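# Close a mailer box with two robot arms

## Task

Shut the open mailer box: fold both side flaps inward and push the front flap down inside the front wall until its tabs lock. The box must finish resting flat on the table near its original spot, with no other table object touching it, and it must stay closed on its own; a closure that holds only because a gripper is pressing on it does not count.

## Robot and tools

ROBOT. Two arms, named left_arm and right_arm, each ending in a parallel gripper. The fingers point along the gripper's own +z axis and open and close along its y axis. The reported end_effector_position is the point between the finger pads, just under 1 cm behind the tips. Joint ranges per arm (rad), base to gripper: waist -2.618 to 3.054, shoulder 0.000 to 3.142, elbow 0.000 to 3.142, wrist pitch -1.571 to 1.571, wrist yaw -1.571 to 1.571, wrist roll -2.094 to 2.094. Elbows cannot fully straighten.

WORLD FRAME. One shared frame: origin on the table top midway between the arms, +z up, +x out over the table, and left_arm sits on the +y side. The arm names do not match left/right in the images. Printed hand positions can be slightly wrong, more so at long reach.

THE 14-NUMBER ROW. Every motion uses a single list of 14 numbers covering both arms: left_arm dx, dy, dz, rx, ry, rz, opening, then right_arm dx, dy, dz, rx, ry, rz, opening. All values lie in [-1, 1]; include both arms even if one stays still. The first six per arm are an offset, not a pose: a change from that gripper's pose in the most recent result that reports it (before any such result in the scene, and for later calls within one reply, from where the robot is when the command begins). The offset is expressed in the gripper's own axes. Scale: 1.0 equals 0.6 m for dx/dy/dz and 180 degrees for rotation; rx, ry, rz form one rotation vector. Opening is absolute, not an offset: +1 fully open (0.087 m), -1 closed. All zeros is not a pause; it pulls the arm back to the reference pose.

execute_actions(actions, pictures). actions is a list holding at most one item, or empty. Empty list: just report the state. Action item: {"rows": [...], "steps": n}, with 1 to 15 rows and steps up to 15 (default 15); each step is 1/30 s, each row is used for one step, and the final row repeats if rows run out. Every row is measured from the same reference pose, not from the row before. Wait item: {"steps": n} with n up to 300, counted from the previous result, so thinking time eats into it. pictures toggles images (on by default). A rejected call moves nothing.

move(target, speed). target is one 14-number row as above (offsets from the same reference). Each gripper travels a straight line toward its target; both paths finish together, lasting 0.5 to 10 s, and are cut off at 10 s. speed is the top path speed in m/s, 0.002 to 0.5, default 0.25; rotation is capped at twice that in rad/s. Gripper openings are sent when the move starts. Paths ignore obstacles and the other arm, and grippers lag, drift and may overshoot speed near full reach. The result adds a move: line giving the ending (done, off_target, moving, held, fault) and active limits: paced means the target was clipped, held means a safety check blocked steps (after which the arm may jump quickly). Distance to target per gripper is also given. If only one arm is named, the other finished fine.

wait(seconds): 0 to 10 s, sends nothing new.

zoom_image(camera, region): enlarged crop of the latest image; region [x0, y0, x1, y1] in pixels from the top-left, max 504 by 504. Cameras: cam_head_left, cam_head_right, cam_high, cam_low, cam_left_wrist, cam_right_wrist, all 504x504. Calibration (K, distortion, T_world_to_cam) was supplied and may be a little off.

finished_scene(scene): closes the current scene by its number, irreversibly, and reports success; the next scene's task appears in its result.

CONTROL DETAILS. Each step, the commanded pose is limited to within 70 mm and 16 degrees of the measured pose; inverse kinematics favors position over orientation. After an action, an arm only continues to its last clipped pose, so large moves may need several commands; read the result and send the remainder. Joint friction can leave the hand up to about 31 mm short, and tiny commands may do nothing. A Hand target line shows where each arm is being driven. pose unreachable lines and HELD marks mean a clearance check altered or dropped a command. The simulation keeps running while you think and write.

GRIPPING. grip_measured uses the same scale as the opening command (readings may be off by about 1 mm). To hold something, command an opening under grip_measured: roughly 0.02 below holds firmly, smaller differences hold lighter. Finger force is around 20 N per pad; fast closing can squeeze harder. Occasionally a held part gets a brief pull.

HOLDING AN ARM STILL. In a reply's first call give the offset back to its desired pose, zeros in later calls, and always send the intended opening.

HEAT AND FAULTS. Carrying load warms motors: MOTOR HOT appears at 75 °C, at 90 °C the arm halts for 10 s, and at 100 °C it goes limp and drops. These show as OVER-TEMPERATURE FAULT lines; any FAULT can cut short a move or wait.

AVOID. Knocking anything off the table, collisions or hard pressing between the arms, dropping or slamming items, and very forceful pushes. Faster motion and targets far beyond the contact point press harder. Prefer smooth, economical moves.

Each tool is called as name(argument=value, ...) on one line, values as JSON.

## Session

execute_actions(actions=[])

Scene clock: 0.00 s of 5140.00 s.
left_arm: end_effector_position=(+0.2631, +0.6275, +0.3126) grip_measured=+0.979 end_effector_quat_wxyz=(-0.367, +0.806, -0.463, +0.043) | right_arm: end_effector_position=(+0.2501, -0.0411, +0.3585) grip_measured=+1.000 end_effector_quat_wxyz=(+0.329, -0.318, +0.617, +0.640)
Joint positions: left_arm=[ 1.152  1.618  1.91  -1.106  0.034 -1.129  0.087] | right_arm=[ 0.529  1.403  1.188  0.293 -1.087  0.69   0.087]
Joint velocities: left_arm=[ 0.017 -0.012 -0.022 -0.066 -0.066  0.022  0.001] | right_arm=[ 0.002 -0.007  0.002 -0.022 -0.081  0.022  0.   ]
Motor temperatures (°C, as the motors report them): left_arm=[22 23 23 23 21 22] | right_arm=[21 21 23 23 22 22]
Hand target (left_arm): +0.263, +0.628, +0.313; -0.367, +0.806, -0.463, +0.043
Hand target (right_arm): +0.250, -0.041, +0.358; +0.329, -0.318, +0.617, +0.640

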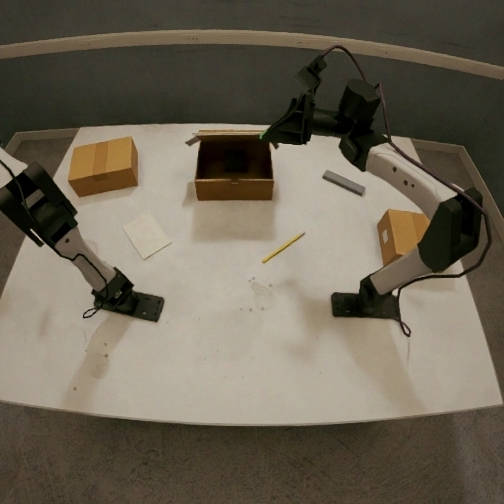

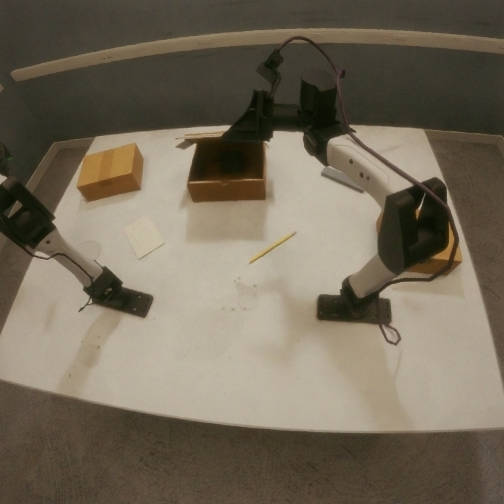

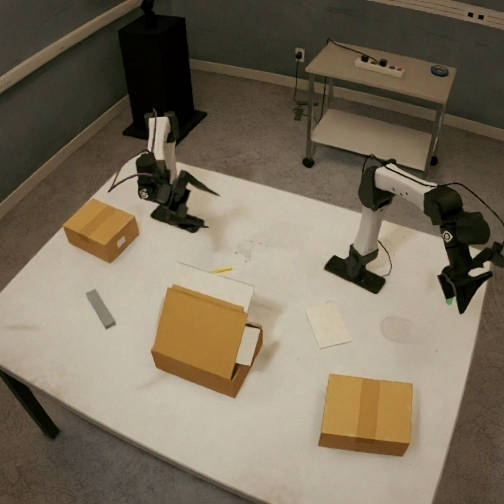

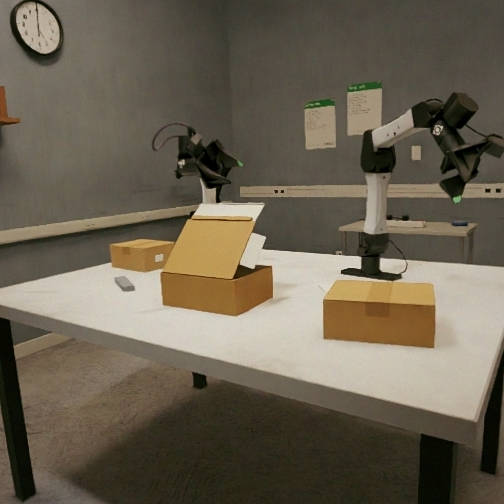

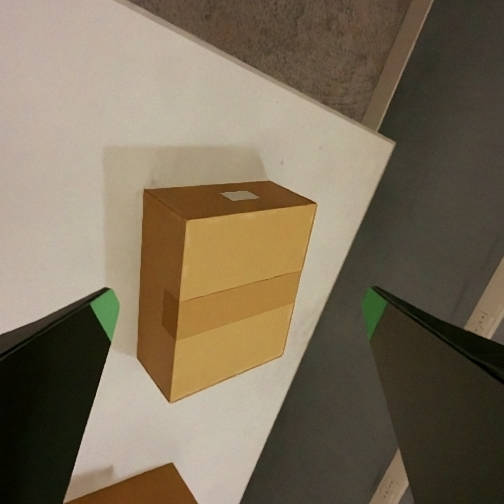

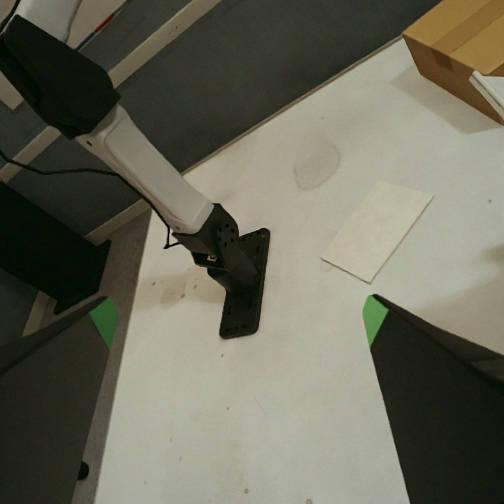

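zoom_image(camera="cam_head_left", region=[160, 110, 310, 220])

zoom_image(camera="cam_high", region=[130, 250, 290, 410])

zoom_image(camera="cam_low", region=[140, 190, 290, 320])

Region (160, 110, 310, 220) of cam_head_left's 504x504 image, scaled by 3.360, with more detail than that image has; it fills the top 370 rows of this view, and the rest is white.

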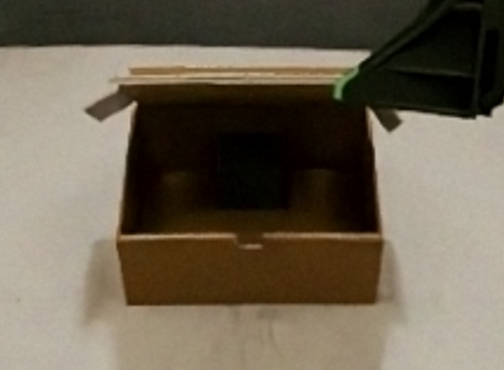

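Region (130, 250, 290, 410) of cam_high's 504x504 image, scaled by 3.150, with more detail than that image has.

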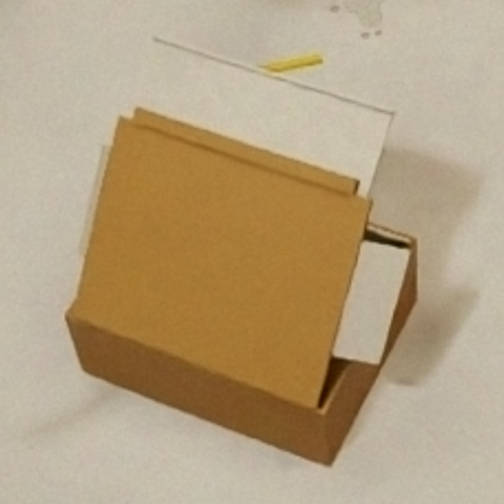

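Region (140, 190, 290, 320) of cam_low's 504x504 image, scaled by 3.360, with more detail than that image has; it fills the top 437 rows of this view, and the rest is white.

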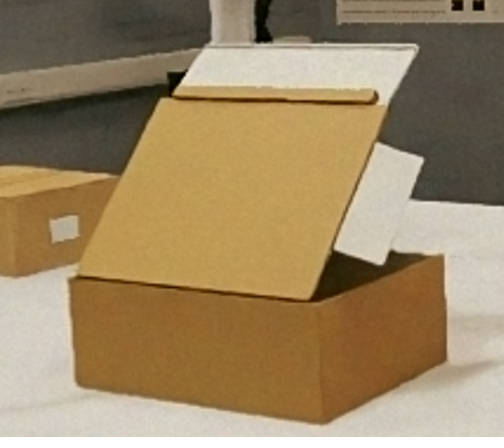

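move(target=[0.667,0.061,-0.14,-0.024,0.47,0.105,0.3,-0.023,-0.353,-0.288,0.145,0.199,-0.401,0.3])

Scene clock: 37.43 s of 5140.00 s.
left_arm: end_effector_position=(+0.4307, +0.2635, +0.2491) grip_measured=+0.300 end_effector_quat_wxyz=(-0.059, -0.498, +0.698, -0.511) | right_arm: end_effector_position=(+0.4229, -0.2046, +0.2494) grip_measured=+0.300 end_effector_quat_wxyz=(-0.503, +0.702, -0.497, -0.075)
Joint positions: left_arm=[ 0.46   1.931  1.752 -1.016  1.04  -1.163  0.057] | right_arm=[ 0.174  1.591  1.484 -0.667 -0.811 -1.423  0.057]
Joint velocities: left_arm=[-0.002  0.002  0.002  0.022 -0.066 -0.007  0.   ] | right_arm=[-0.002 -0.002 -0.002  0.022  0.022  0.022 -0.   ]
Motor temperatures (°C, as the motors report them): left_arm=[22 28 27 27 21 22] | right_arm=[21 24 26 26 22 22]
Hand target (left_arm): +0.435, +0.263, +0.249; -0.057, -0.495, +0.698, -0.514
Hand target (right_arm): +0.428, -0.208, +0.240; -0.501, +0.703, -0.499, -0.070
Off the commanded pose (left_arm): 0.008 m, 2 deg.
Off the commanded pose (right_arm): 0.013 m, 1 deg.
After step 90, 30.77 s passed at rest.
move: off_target (right_arm)
camera_calibration (this result's frames):
cam_left_wrist: T_world_to_cam=[[0.749656, 0.0159389, 0.661636, -0.49241], [-0.650881, 0.198835, 0.732679, 0.0618664], [-0.119878, -0.979903, 0.159432, 0.411007], [0, 0, 0, 1]] pos_world=[0.458676, 0.398294, 0.21494]
cam_right_wrist: T_world_to_cam=[[0.763421, -0.0139705, 0.64575, -0.491321], [0.00988009, -0.999397, -0.0333019, -0.178086], [0.645825, 0.0318035, -0.762823, 0.0636611], [0, 0, 0, 1]] pos_world=[0.335731, -0.186868, 0.359902]

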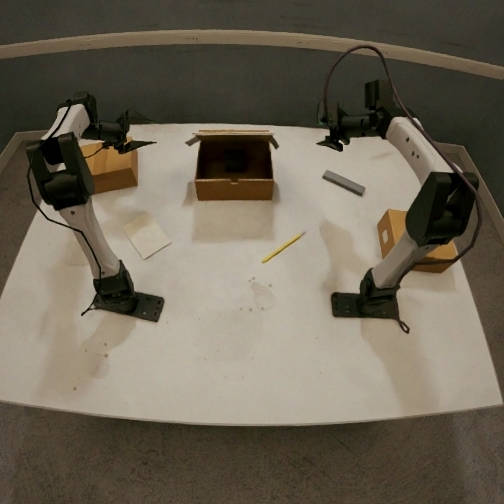

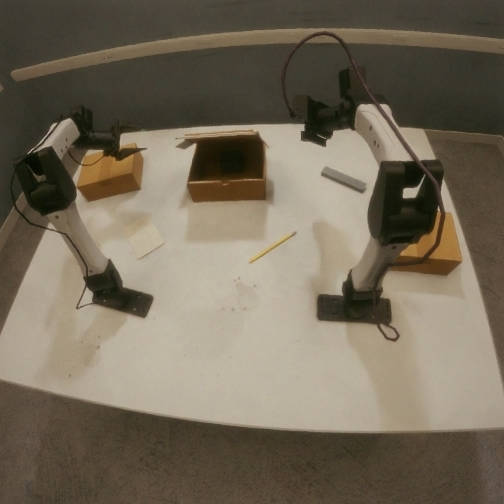

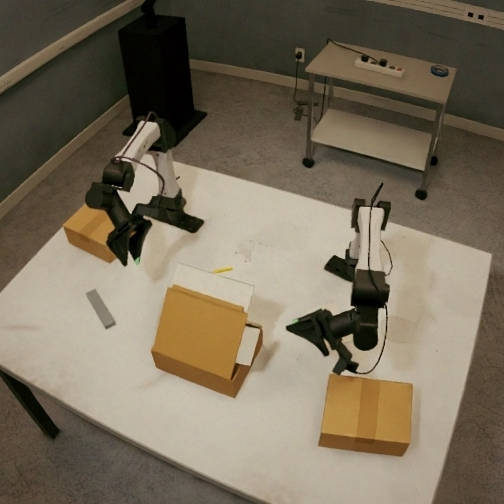

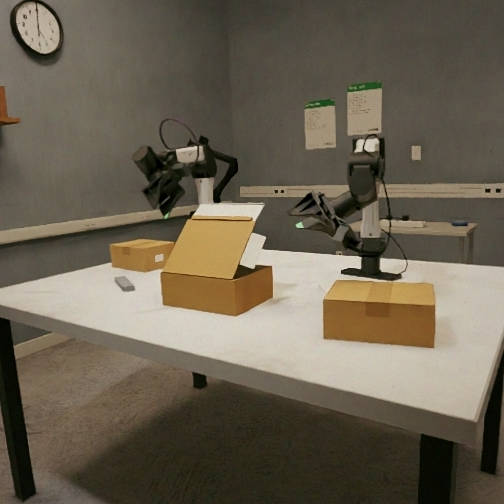

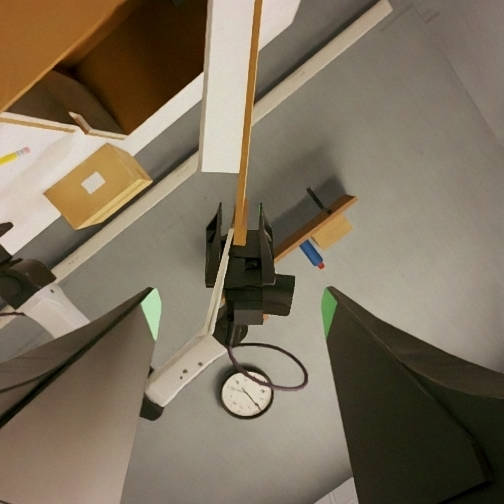

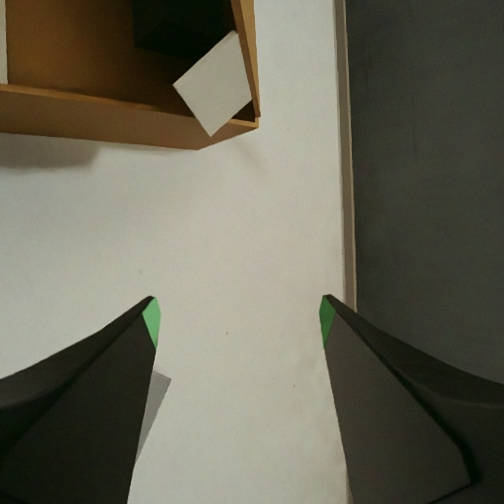

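move(target=[0,0.01,0.2,0,0,0,-0.2,0,0.01,0.19,0,0,0,-0.2], speed=0.1)

Scene clock: 45.57 s of 5140.00 s.
left_arm: end_effector_position=(+0.4771, +0.1730, +0.2042) grip_measured=-0.200 end_effector_quat_wxyz=(-0.051, -0.486, +0.699, -0.521) | right_arm: end_effector_position=(+0.4603, -0.1196, +0.1917) grip_measured=-0.200 end_effector_quat_wxyz=(-0.498, +0.706, -0.498, -0.078)
Joint positions: left_arm=[ 0.223  1.977  1.573 -0.451  0.929 -1.532  0.035] | right_arm=[ 0.381  1.788  1.459 -0.339 -0.656 -1.25   0.035]
Joint velocities: left_arm=[-0.002 -0.002  0.007 -0.066 -0.037 -0.051  0.001] | right_arm=[ 0.002 -0.002  0.012 -0.051 -0.007 -0.037 -0.   ]
Motor temperatures (°C, as the motors report them): left_arm=[22 29 28 27 21 22] | right_arm=[21 24 27 27 22 22]
Hand target (left_arm): +0.476, +0.171, +0.189; -0.062, -0.497, +0.698, -0.512
Hand target (right_arm): +0.464, -0.117, +0.191; -0.502, +0.703, -0.497, -0.075
Off the commanded pose (left_arm): 0.016 m, 2 deg.
Off the commanded pose (right_arm): 0.005 m, 1 deg.
After step 90, 3.37 s passed at rest.
move: off_target (left_arm)
camera_calibration (this result's frames):
cam_left_wrist: T_world_to_cam=[[0.727149, 0.0152134, 0.686311, -0.490203], [-0.673673, 0.208023, 0.709148, 0.157113], [-0.13198, -0.978006, 0.161513, 0.34006], [0, 0, 0, 1]] pos_world=[0.507174, 0.307355, 0.170092]
cam_right_wrist: T_world_to_cam=[[0.769203, -0.00434727, 0.638989, -0.481704], [0.0160866, -0.999528, -0.0261649, -0.0997065], [0.638802, 0.0304053, -0.76877, -0.00298046], [0, 0, 0, 1]] pos_world=[0.374036, -0.101663, 0.302903]

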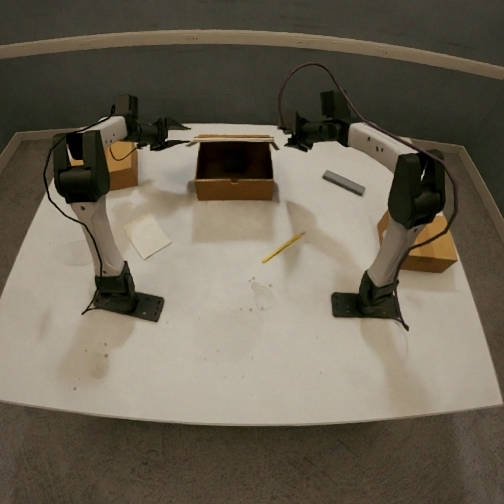

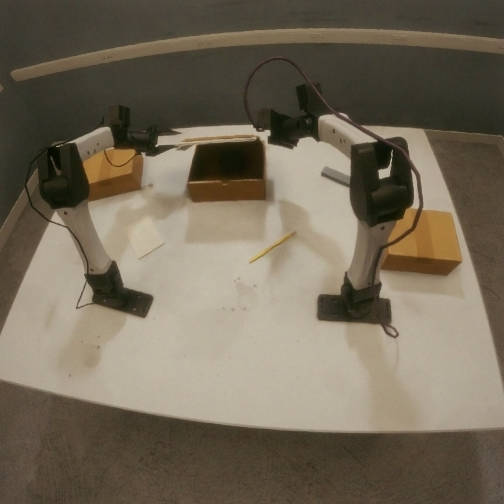

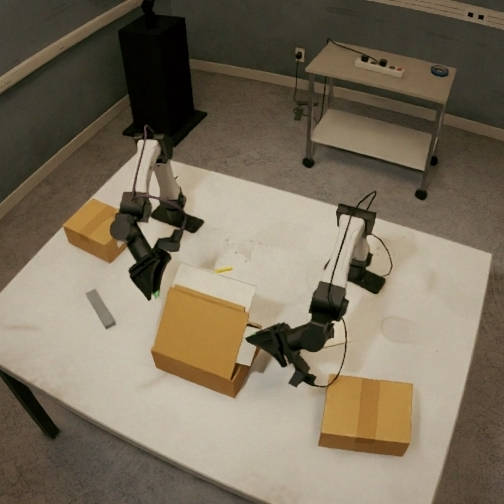

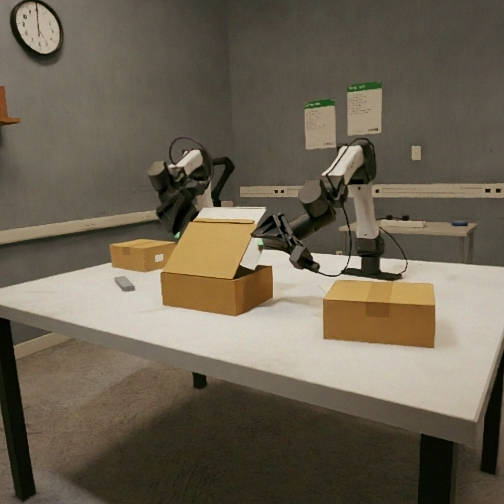

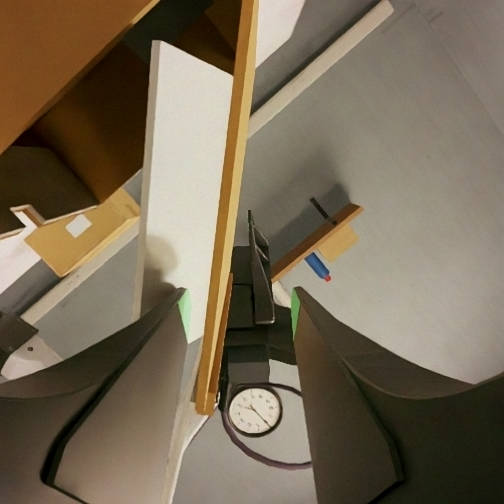

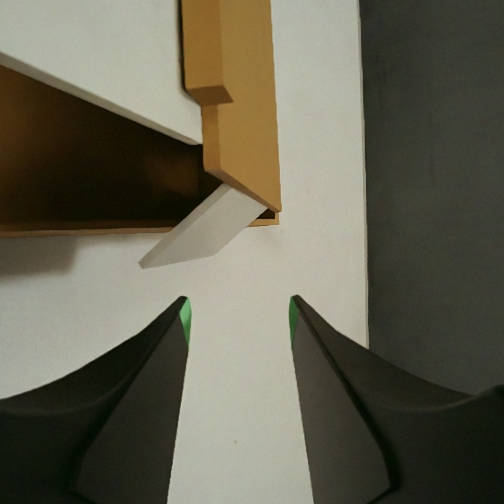

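move(target=[0,0.01,0.09,0,0,0,-0.2,0,0.02,0.15,0,0,0,-0.2], speed=0.06)

Scene clock: 50.63 s of 5140.00 s.
left_arm: end_effector_position=(+0.4964, +0.1345, +0.1912) grip_measured=-0.200 end_effector_quat_wxyz=(-0.041, -0.477, +0.699, -0.531) | right_arm: end_effector_position=(+0.4808, -0.0714, +0.1339) grip_measured=-0.200 end_effector_quat_wxyz=(-0.477, +0.706, -0.519, -0.074)
Joint positions: left_arm=[ 0.134  2.036  1.573 -0.276  0.872 -1.637  0.035] | right_arm=[ 0.487  1.974  1.503 -0.2   -0.535 -1.167  0.035]
Joint velocities: left_arm=[-0.002 -0.017  0.037  0.051 -0.037  0.022 -0.002] | right_arm=[-0.012 -0.002 -0.012  0.007 -0.066 -0.037  0.001]
Motor temperatures (°C, as the motors report them): left_arm=[22 30 28 27 21 22] | right_arm=[21 25 27 27 22 22]
Hand target (left_arm): +0.496, +0.131, +0.176; -0.051, -0.486, +0.699, -0.522
Hand target (right_arm): +0.485, -0.051, +0.141; -0.497, +0.706, -0.498, -0.078
Off the commanded pose (left_arm): 0.016 m, 2 deg.
Off the commanded pose (right_arm): 0.023 m, 4 deg.
After step 90, 0.20 s passed at rest.
move: off_target (left_arm, right_arm)
camera_calibration (this result's frames):
cam_left_wrist: T_world_to_cam=[[0.704868, 0.017062, 0.709133, -0.488258], [-0.695568, 0.212654, 0.686268, 0.201948], [-0.139091, -0.976979, 0.161761, 0.310471], [0, 0, 0, 1]] pos_world=[0.52781, 0.268709, 0.157428]
cam_right_wrist: T_world_to_cam=[[0.792236, -0.00463609, 0.610197, -0.46752], [-0.0152727, -0.999809, 0.0122327, -0.0434512], [0.610024, -0.0190106, -0.792155, -0.0485035], [0, 0, 0, 1]] pos_world=[0.399311, -0.0465324, 0.247389]

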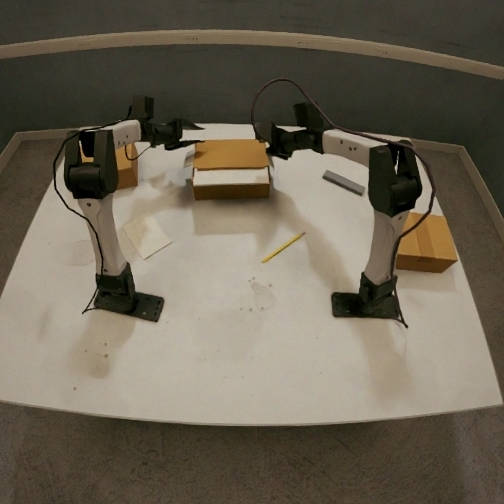

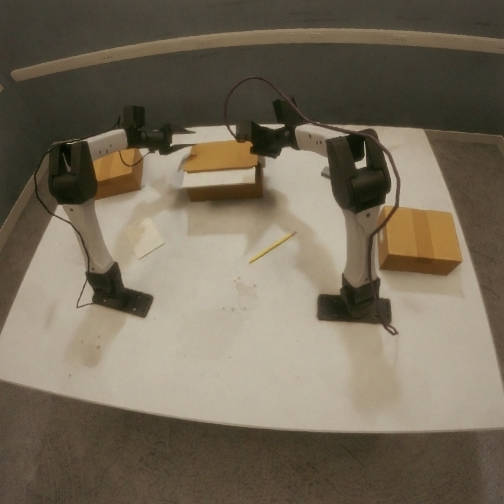

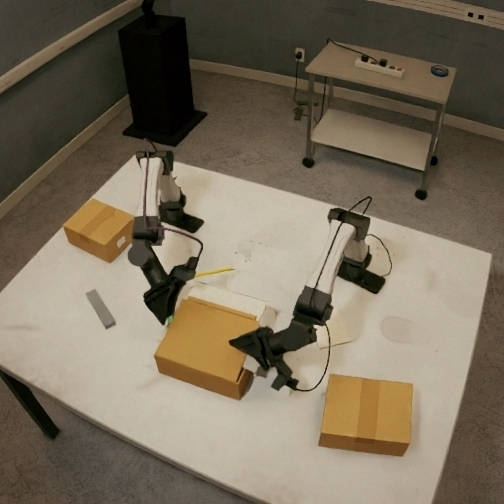

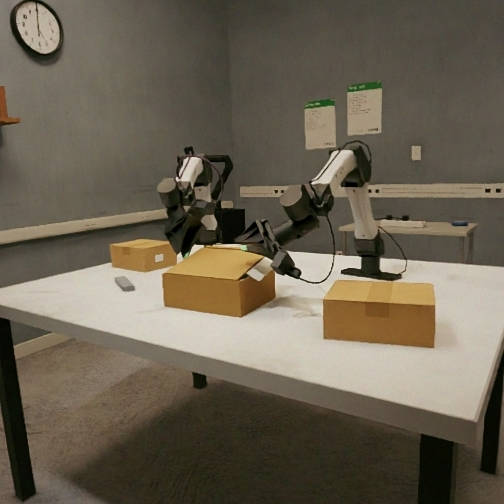

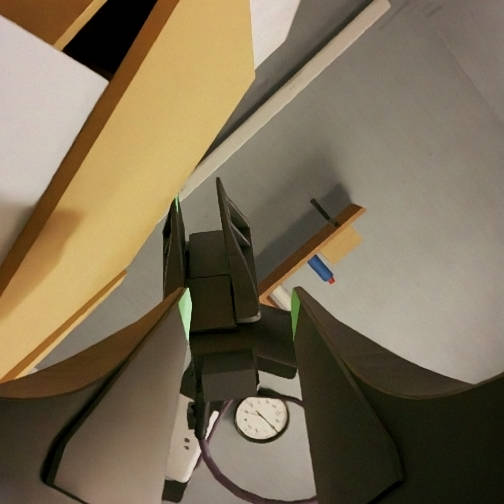

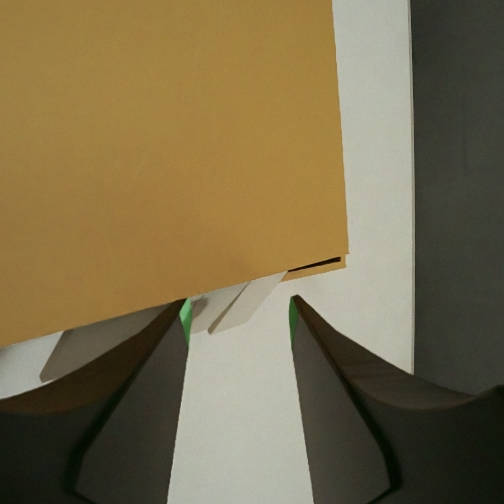

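move(target=[0,0,-0.2,0,0,0,-0.2,0,0,-0.2,0,0,0,-0.2], speed=0.15)

Scene clock: 53.47 s of 5140.00 s.
left_arm: end_effector_position=(+0.4436, +0.2269, +0.2421) grip_measured=-0.200 end_effector_quat_wxyz=(-0.033, -0.476, +0.700, -0.531) | right_arm: end_effector_position=(+0.4389, -0.1579, +0.1974) grip_measured=-0.200 end_effector_quat_wxyz=(-0.480, +0.702, -0.521, -0.071)
Joint positions: left_arm=[ 0.365  1.871  1.593 -0.69   1.016 -1.34   0.035] | right_arm=[ 0.32   1.681  1.398 -0.45  -0.658 -1.289  0.035]
Joint velocities: left_arm=[-0.012 -0.012 -0.022 -0.051  0.022 -0.037  0.   ] | right_arm=[-0.007 -0.007  0.007 -0.081 -0.066 -0.066 -0.   ]
Motor temperatures (°C, as the motors report them): left_arm=[22 31 28 27 21 22] | right_arm=[21 25 27 27 22 22]
Hand target (left_arm): +0.442, +0.228, +0.244; -0.038, -0.478, +0.700, -0.530
Hand target (right_arm): +0.433, -0.160, +0.197; -0.478, +0.705, -0.519, -0.074
Off the commanded pose (left_arm): 0.002 m, 1 deg.
Off the commanded pose (right_arm): 0.006 m, 1 deg.
move: done
camera_calibration (this result's frames):
cam_left_wrist: T_world_to_cam=[[0.695486, 0.0152603, 0.718378, -0.486428], [-0.705619, 0.203253, 0.678816, 0.119058], [-0.135653, -0.979007, 0.152127, 0.386389], [0, 0, 0, 1]] pos_world=[0.474728, 0.361501, 0.20984]
cam_right_wrist: T_world_to_cam=[[0.789446, -0.0141262, 0.613657, -0.47444], [-0.0240947, -0.999678, 0.00798456, -0.126572], [0.613346, -0.0210892, -0.789532, 0.0233447], [0, 0, 0, 1]] pos_world=[0.357177, -0.13274, 0.310585]

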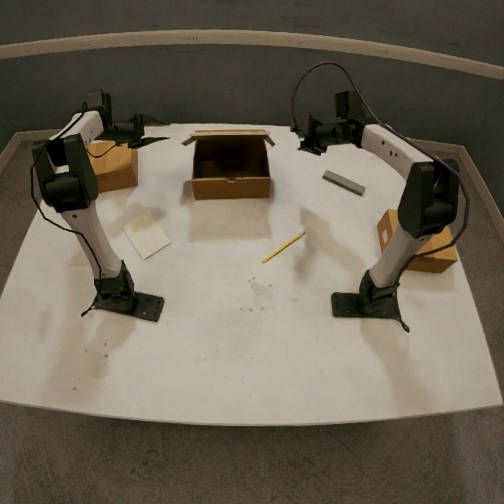

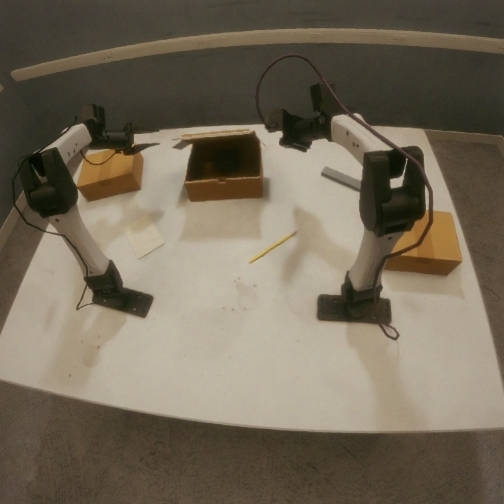

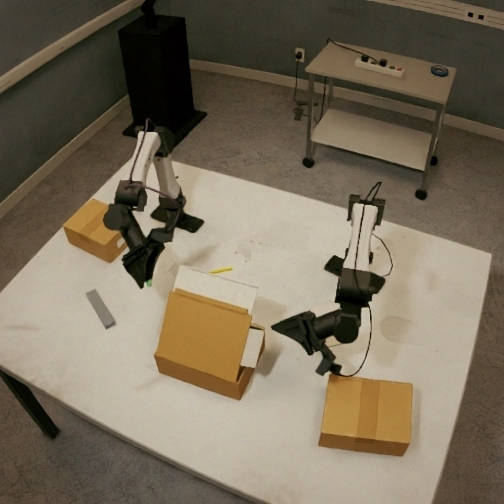

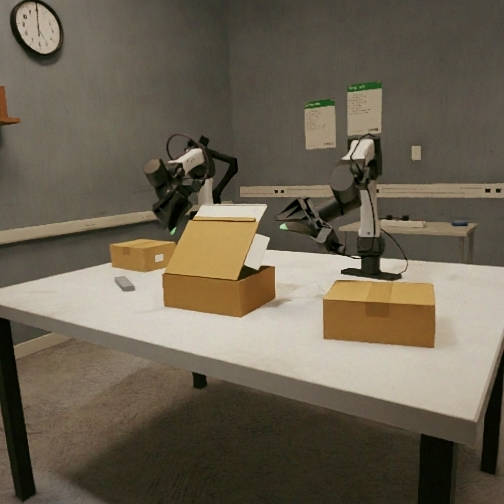

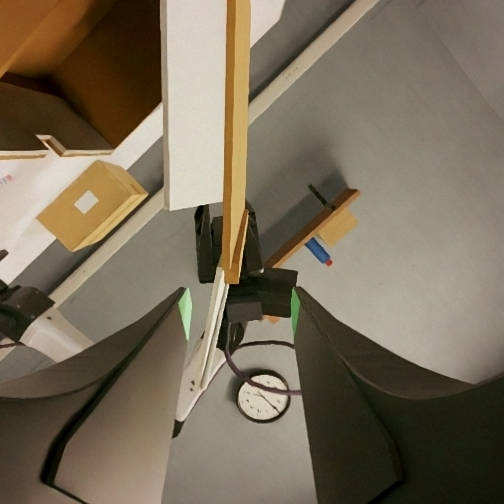

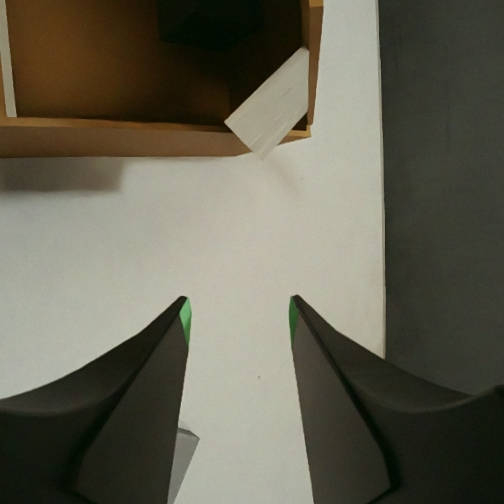

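move(target=[0,0,0,0,0,0,-0.2,0,0,-0.05,0,0,0.5,-0.2], speed=0.5)

move(target=[0,0,0,0,0,0,-0.2,0,0,0,0,0,0.5,-0.2], speed=0.5)

Scene clock: 60.03 s of 5140.00 s.
left_arm: end_effector_position=(+0.4431, +0.2268, +0.2418) grip_measured=-0.200 end_effector_quat_wxyz=(-0.034, -0.476, +0.701, -0.531) | right_arm: end_effector_position=(+0.4239, -0.1791, +0.2126) grip_measured=-0.200 end_effector_quat_wxyz=(+0.294, -0.136, +0.864, +0.386)
Joint positions: left_arm=[ 0.365  1.871  1.593 -0.694  1.016 -1.337  0.035] | right_arm=[ 0.172  1.797  1.614 -0.636 -0.76   0.129  0.035]
Joint velocities: left_arm=[-0.022 -0.007  0.017  0.022  0.007  0.037 -0.001] | right_arm=[ 0.007  0.002 -0.002  0.007 -0.095 -0.007  0.001]
Motor temperatures (°C, as the motors report them): left_arm=[22 32 29 27 21 22] | right_arm=[21 26 28 27 22 22]
Hand target (left_arm): +0.444, +0.227, +0.242; -0.033, -0.476, +0.700, -0.531
Hand target (right_arm): +0.426, -0.180, +0.214; +0.289, -0.128, +0.865, +0.390
Off the commanded pose (left_arm): 0.001 m, 0 deg.
Off the commanded pose (right_arm): 0.003 m, 1 deg.
After step 90, 1.27 s passed at rest.
move: done
camera_calibration (this result's frames):
cam_left_wrist: T_world_to_cam=[[0.696661, 0.0141813, 0.71726, -0.485857], [-0.704245, 0.204107, 0.679984, 0.117808], [-0.136755, -0.978846, 0.152181, 0.386684], [0, 0, 0, 1]] pos_world=[0.474324, 0.361348, 0.209532]
cam_right_wrist: T_world_to_cam=[[0.457442, -0.680689, -0.572197, -0.198754], [-0.824701, -0.565412, 0.0133111, 0.267698], [-0.332588, 0.465803, -0.820008, 0.538768], [0, 0, 0, 1]] pos_world=[0.490877, -0.23489, 0.324504]

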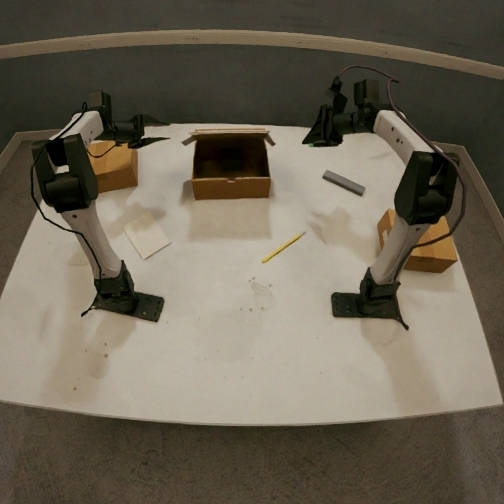

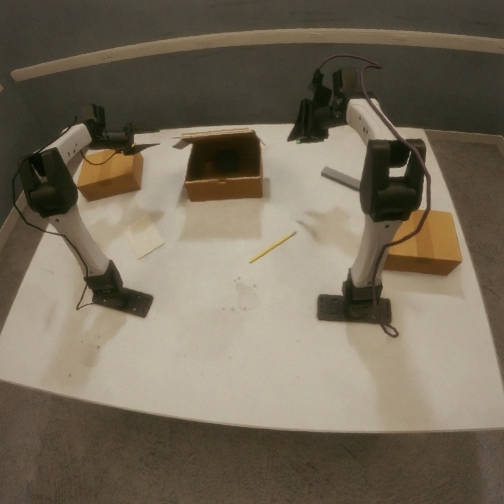

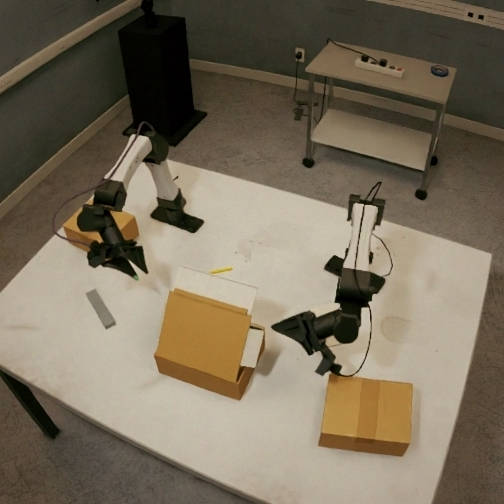

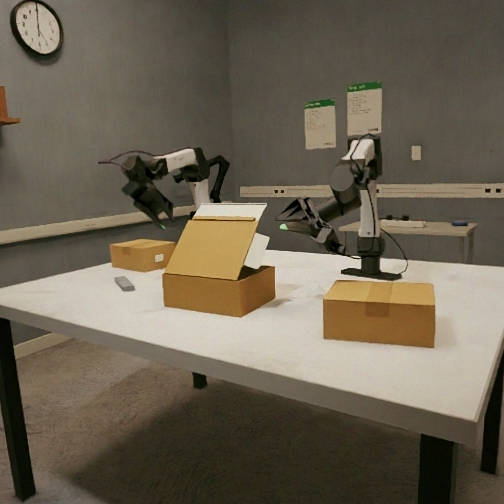

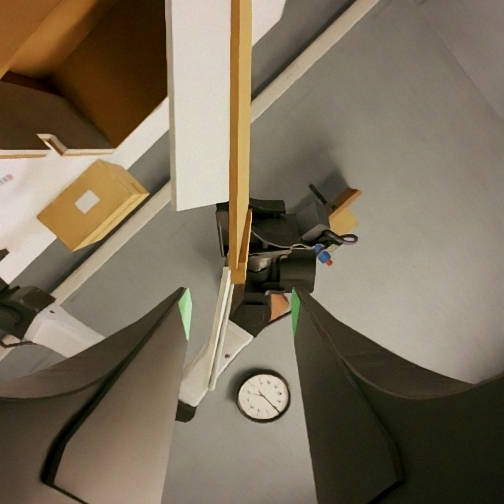

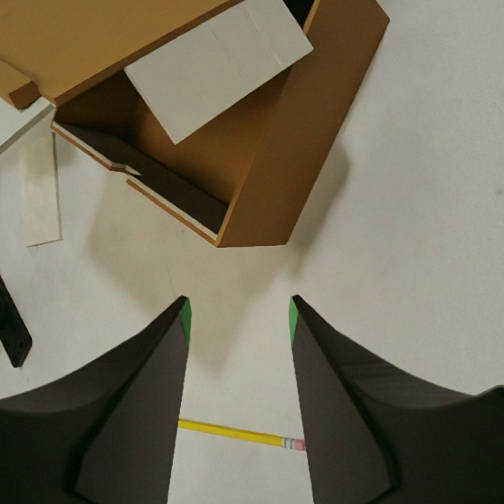

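Scene clock: 62.37 s of 5140.00 s.
left_arm: end_effector_position=(+0.4431, +0.2268, +0.2418) grip_measured=-0.200 end_effector_quat_wxyz=(-0.034, -0.476, +0.701, -0.531) | right_arm: end_effector_position=(+0.4244, -0.1769, +0.2054) grip_measured=-0.200 end_effector_quat_wxyz=(-0.073, +0.517, +0.711, +0.472)
Joint positions: left_arm=[ 0.365  1.871  1.593 -0.694  1.016 -1.337  0.035] | right_arm=[ 0.106  1.777  1.388 -0.516 -0.806  1.611  0.035]
Joint velocities: left_arm=[-0.017 -0.007 -0.012  0.007 -0.022  0.037  0.001] | right_arm=[-0.007 -0.017 -0.007  0.051  0.007 -0.007 -0.002]
Motor temperatures (°C, as the motors report them): left_arm=[22 32 29 27 21 22] | right_arm=[21 26 28 27 22 22]
Hand target (left_arm): +0.443, +0.227, +0.242; -0.034, -0.476, +0.701, -0.531
Hand target (right_arm): +0.423, -0.179, +0.213; -0.065, +0.515, +0.707, +0.481
Off the commanded pose (left_arm): 0.000 m, 0 deg.
Off the commanded pose (right_arm): 0.008 m, 2 deg.
move: done
camera_calibration (this result's frames):
cam_left_wrist: T_world_to_cam=[[0.696661, 0.0141813, 0.71726, -0.485857], [-0.704245, 0.204107, 0.679984, 0.117808], [-0.136755, -0.978846, 0.152181, 0.386684], [0, 0, 0, 1]] pos_world=[0.474324, 0.361348, 0.209532]
cam_right_wrist: T_world_to_cam=[[-0.808533, -0.0404288, -0.587061, 0.451993], [-0.577452, -0.137474, 0.804767, 0.0776745], [-0.113241, 0.98968, 0.0878062, 0.345116], [0, 0, 0, 1]] pos_world=[0.449385, -0.312602, 0.172534]

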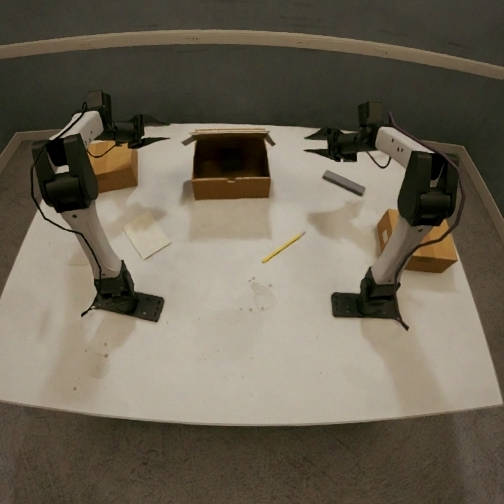

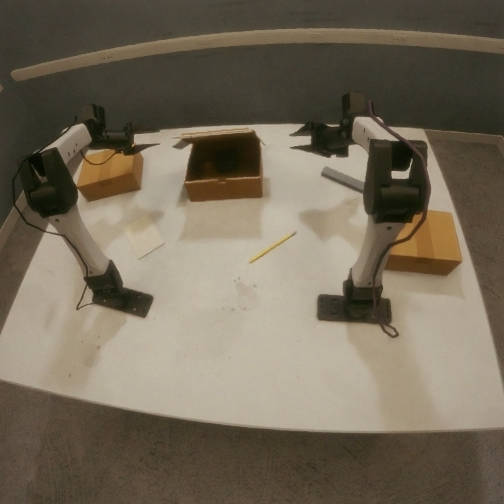

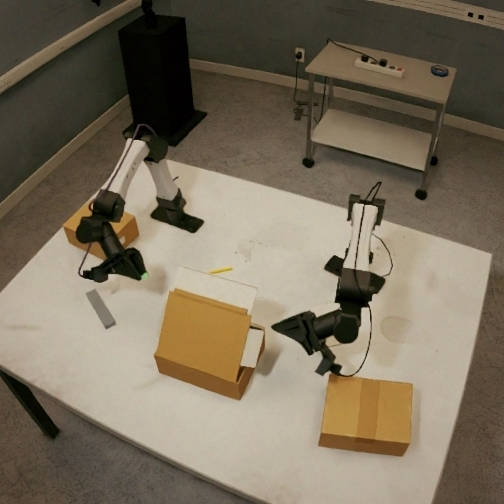

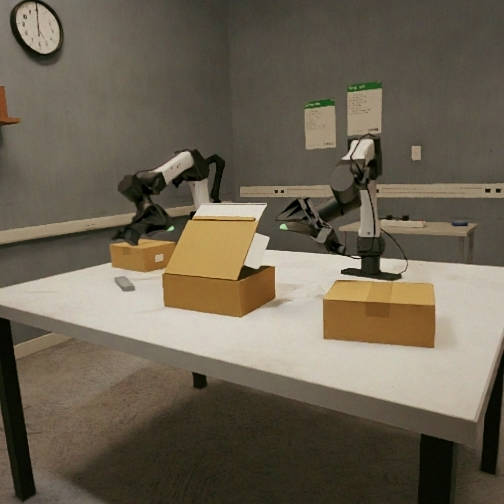

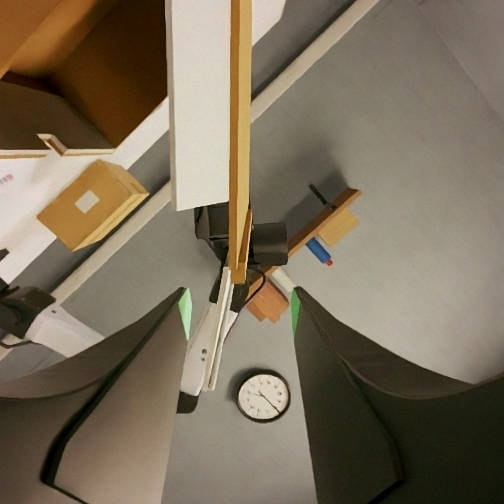

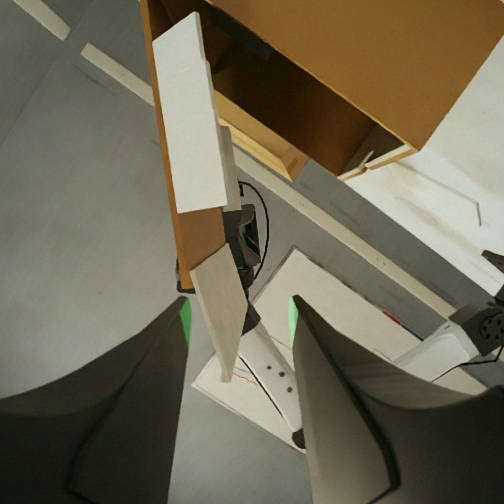

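move(target=[0,0,0,0,0,0,-0.2,0.142,0.052,0.156,0,0,0,-0.2], speed=0.1)

Scene clock: 67.87 s of 5140.00 s.
left_arm: end_effector_position=(+0.4431, +0.2268, +0.2418) grip_measured=-0.200 end_effector_quat_wxyz=(-0.034, -0.476, +0.701, -0.531) | right_arm: end_effector_position=(+0.4455, -0.0636, +0.2266) grip_measured=-0.200 end_effector_quat_wxyz=(-0.070, +0.522, +0.709, +0.469)
Joint positions: left_arm=[ 0.365  1.871  1.593 -0.694  1.016 -1.337  0.035] | right_arm=[ 0.384  1.897  1.596 -0.43  -0.601  1.882  0.035]
Joint velocities: left_arm=[-0.012 -0.007 -0.007  0.022  0.022 -0.051  0.001] | right_arm=[ 0.002  0.007 -0.002  0.037  0.037 -0.007  0.   ]
Motor temperatures (°C, as the motors report them): left_arm=[22 33 29 27 21 22] | right_arm=[21 27 28 27 22 22]
Hand target (left_arm): +0.443, +0.227, +0.242; -0.034, -0.476, +0.701, -0.531
Hand target (right_arm): +0.447, -0.051, +0.223; -0.073, +0.516, +0.712, +0.470
Off the commanded pose (left_arm): 0.000 m, 0 deg.
Off the commanded pose (right_arm): 0.014 m, 1 deg.
After step 90, 0.83 s passed at rest.
move: off_target (right_arm)
camera_calibration (this result's frames):
cam_left_wrist: T_world_to_cam=[[0.696661, 0.0141813, 0.71726, -0.485857], [-0.704245, 0.204107, 0.679984, 0.117808], [-0.136755, -0.978846, 0.152181, 0.386684], [0, 0, 0, 1]] pos_world=[0.474324, 0.361348, 0.209532]
cam_right_wrist: T_world_to_cam=[[-0.810367, -0.035205, -0.584865, 0.486676], [-0.577109, -0.12453, 0.807117, 0.08856], [-0.101248, 0.991591, 0.0805979, 0.22999], [0, 0, 0, 1]] pos_world=[0.46878, -0.199894, 0.194624]

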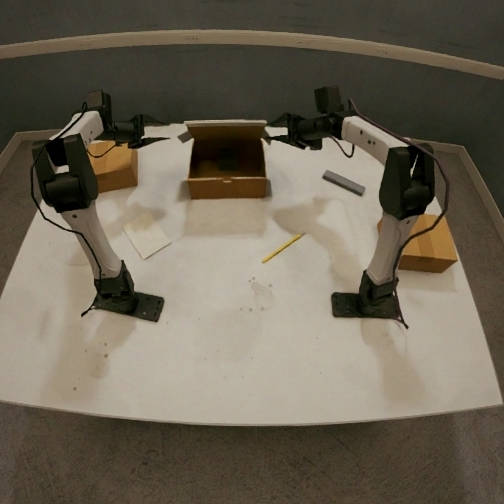

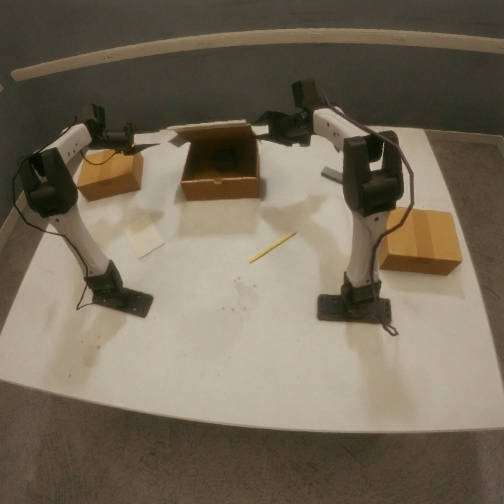

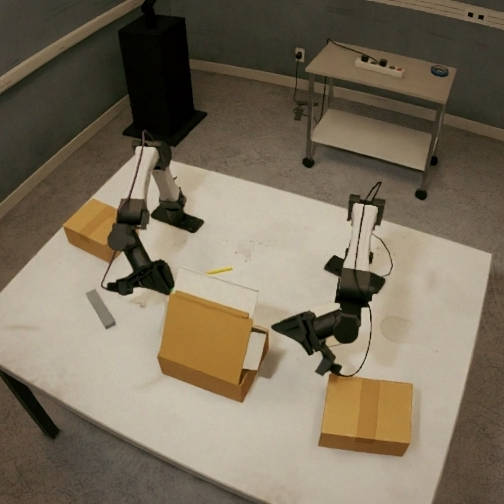

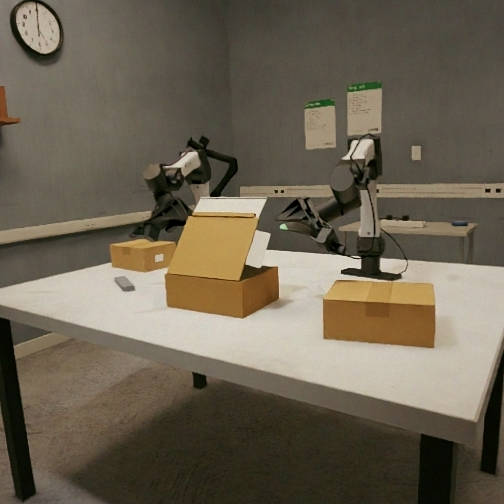

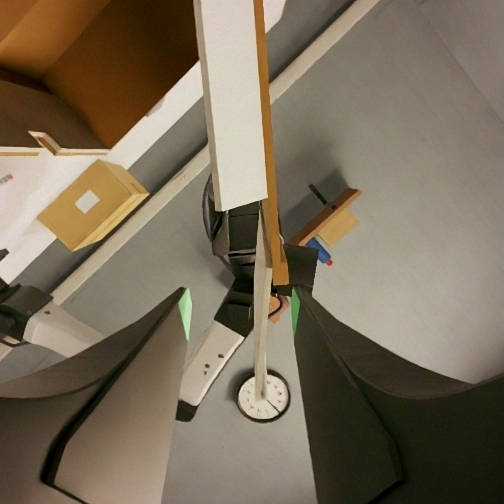

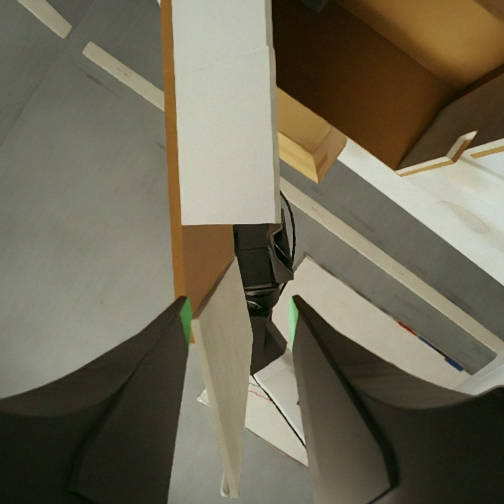

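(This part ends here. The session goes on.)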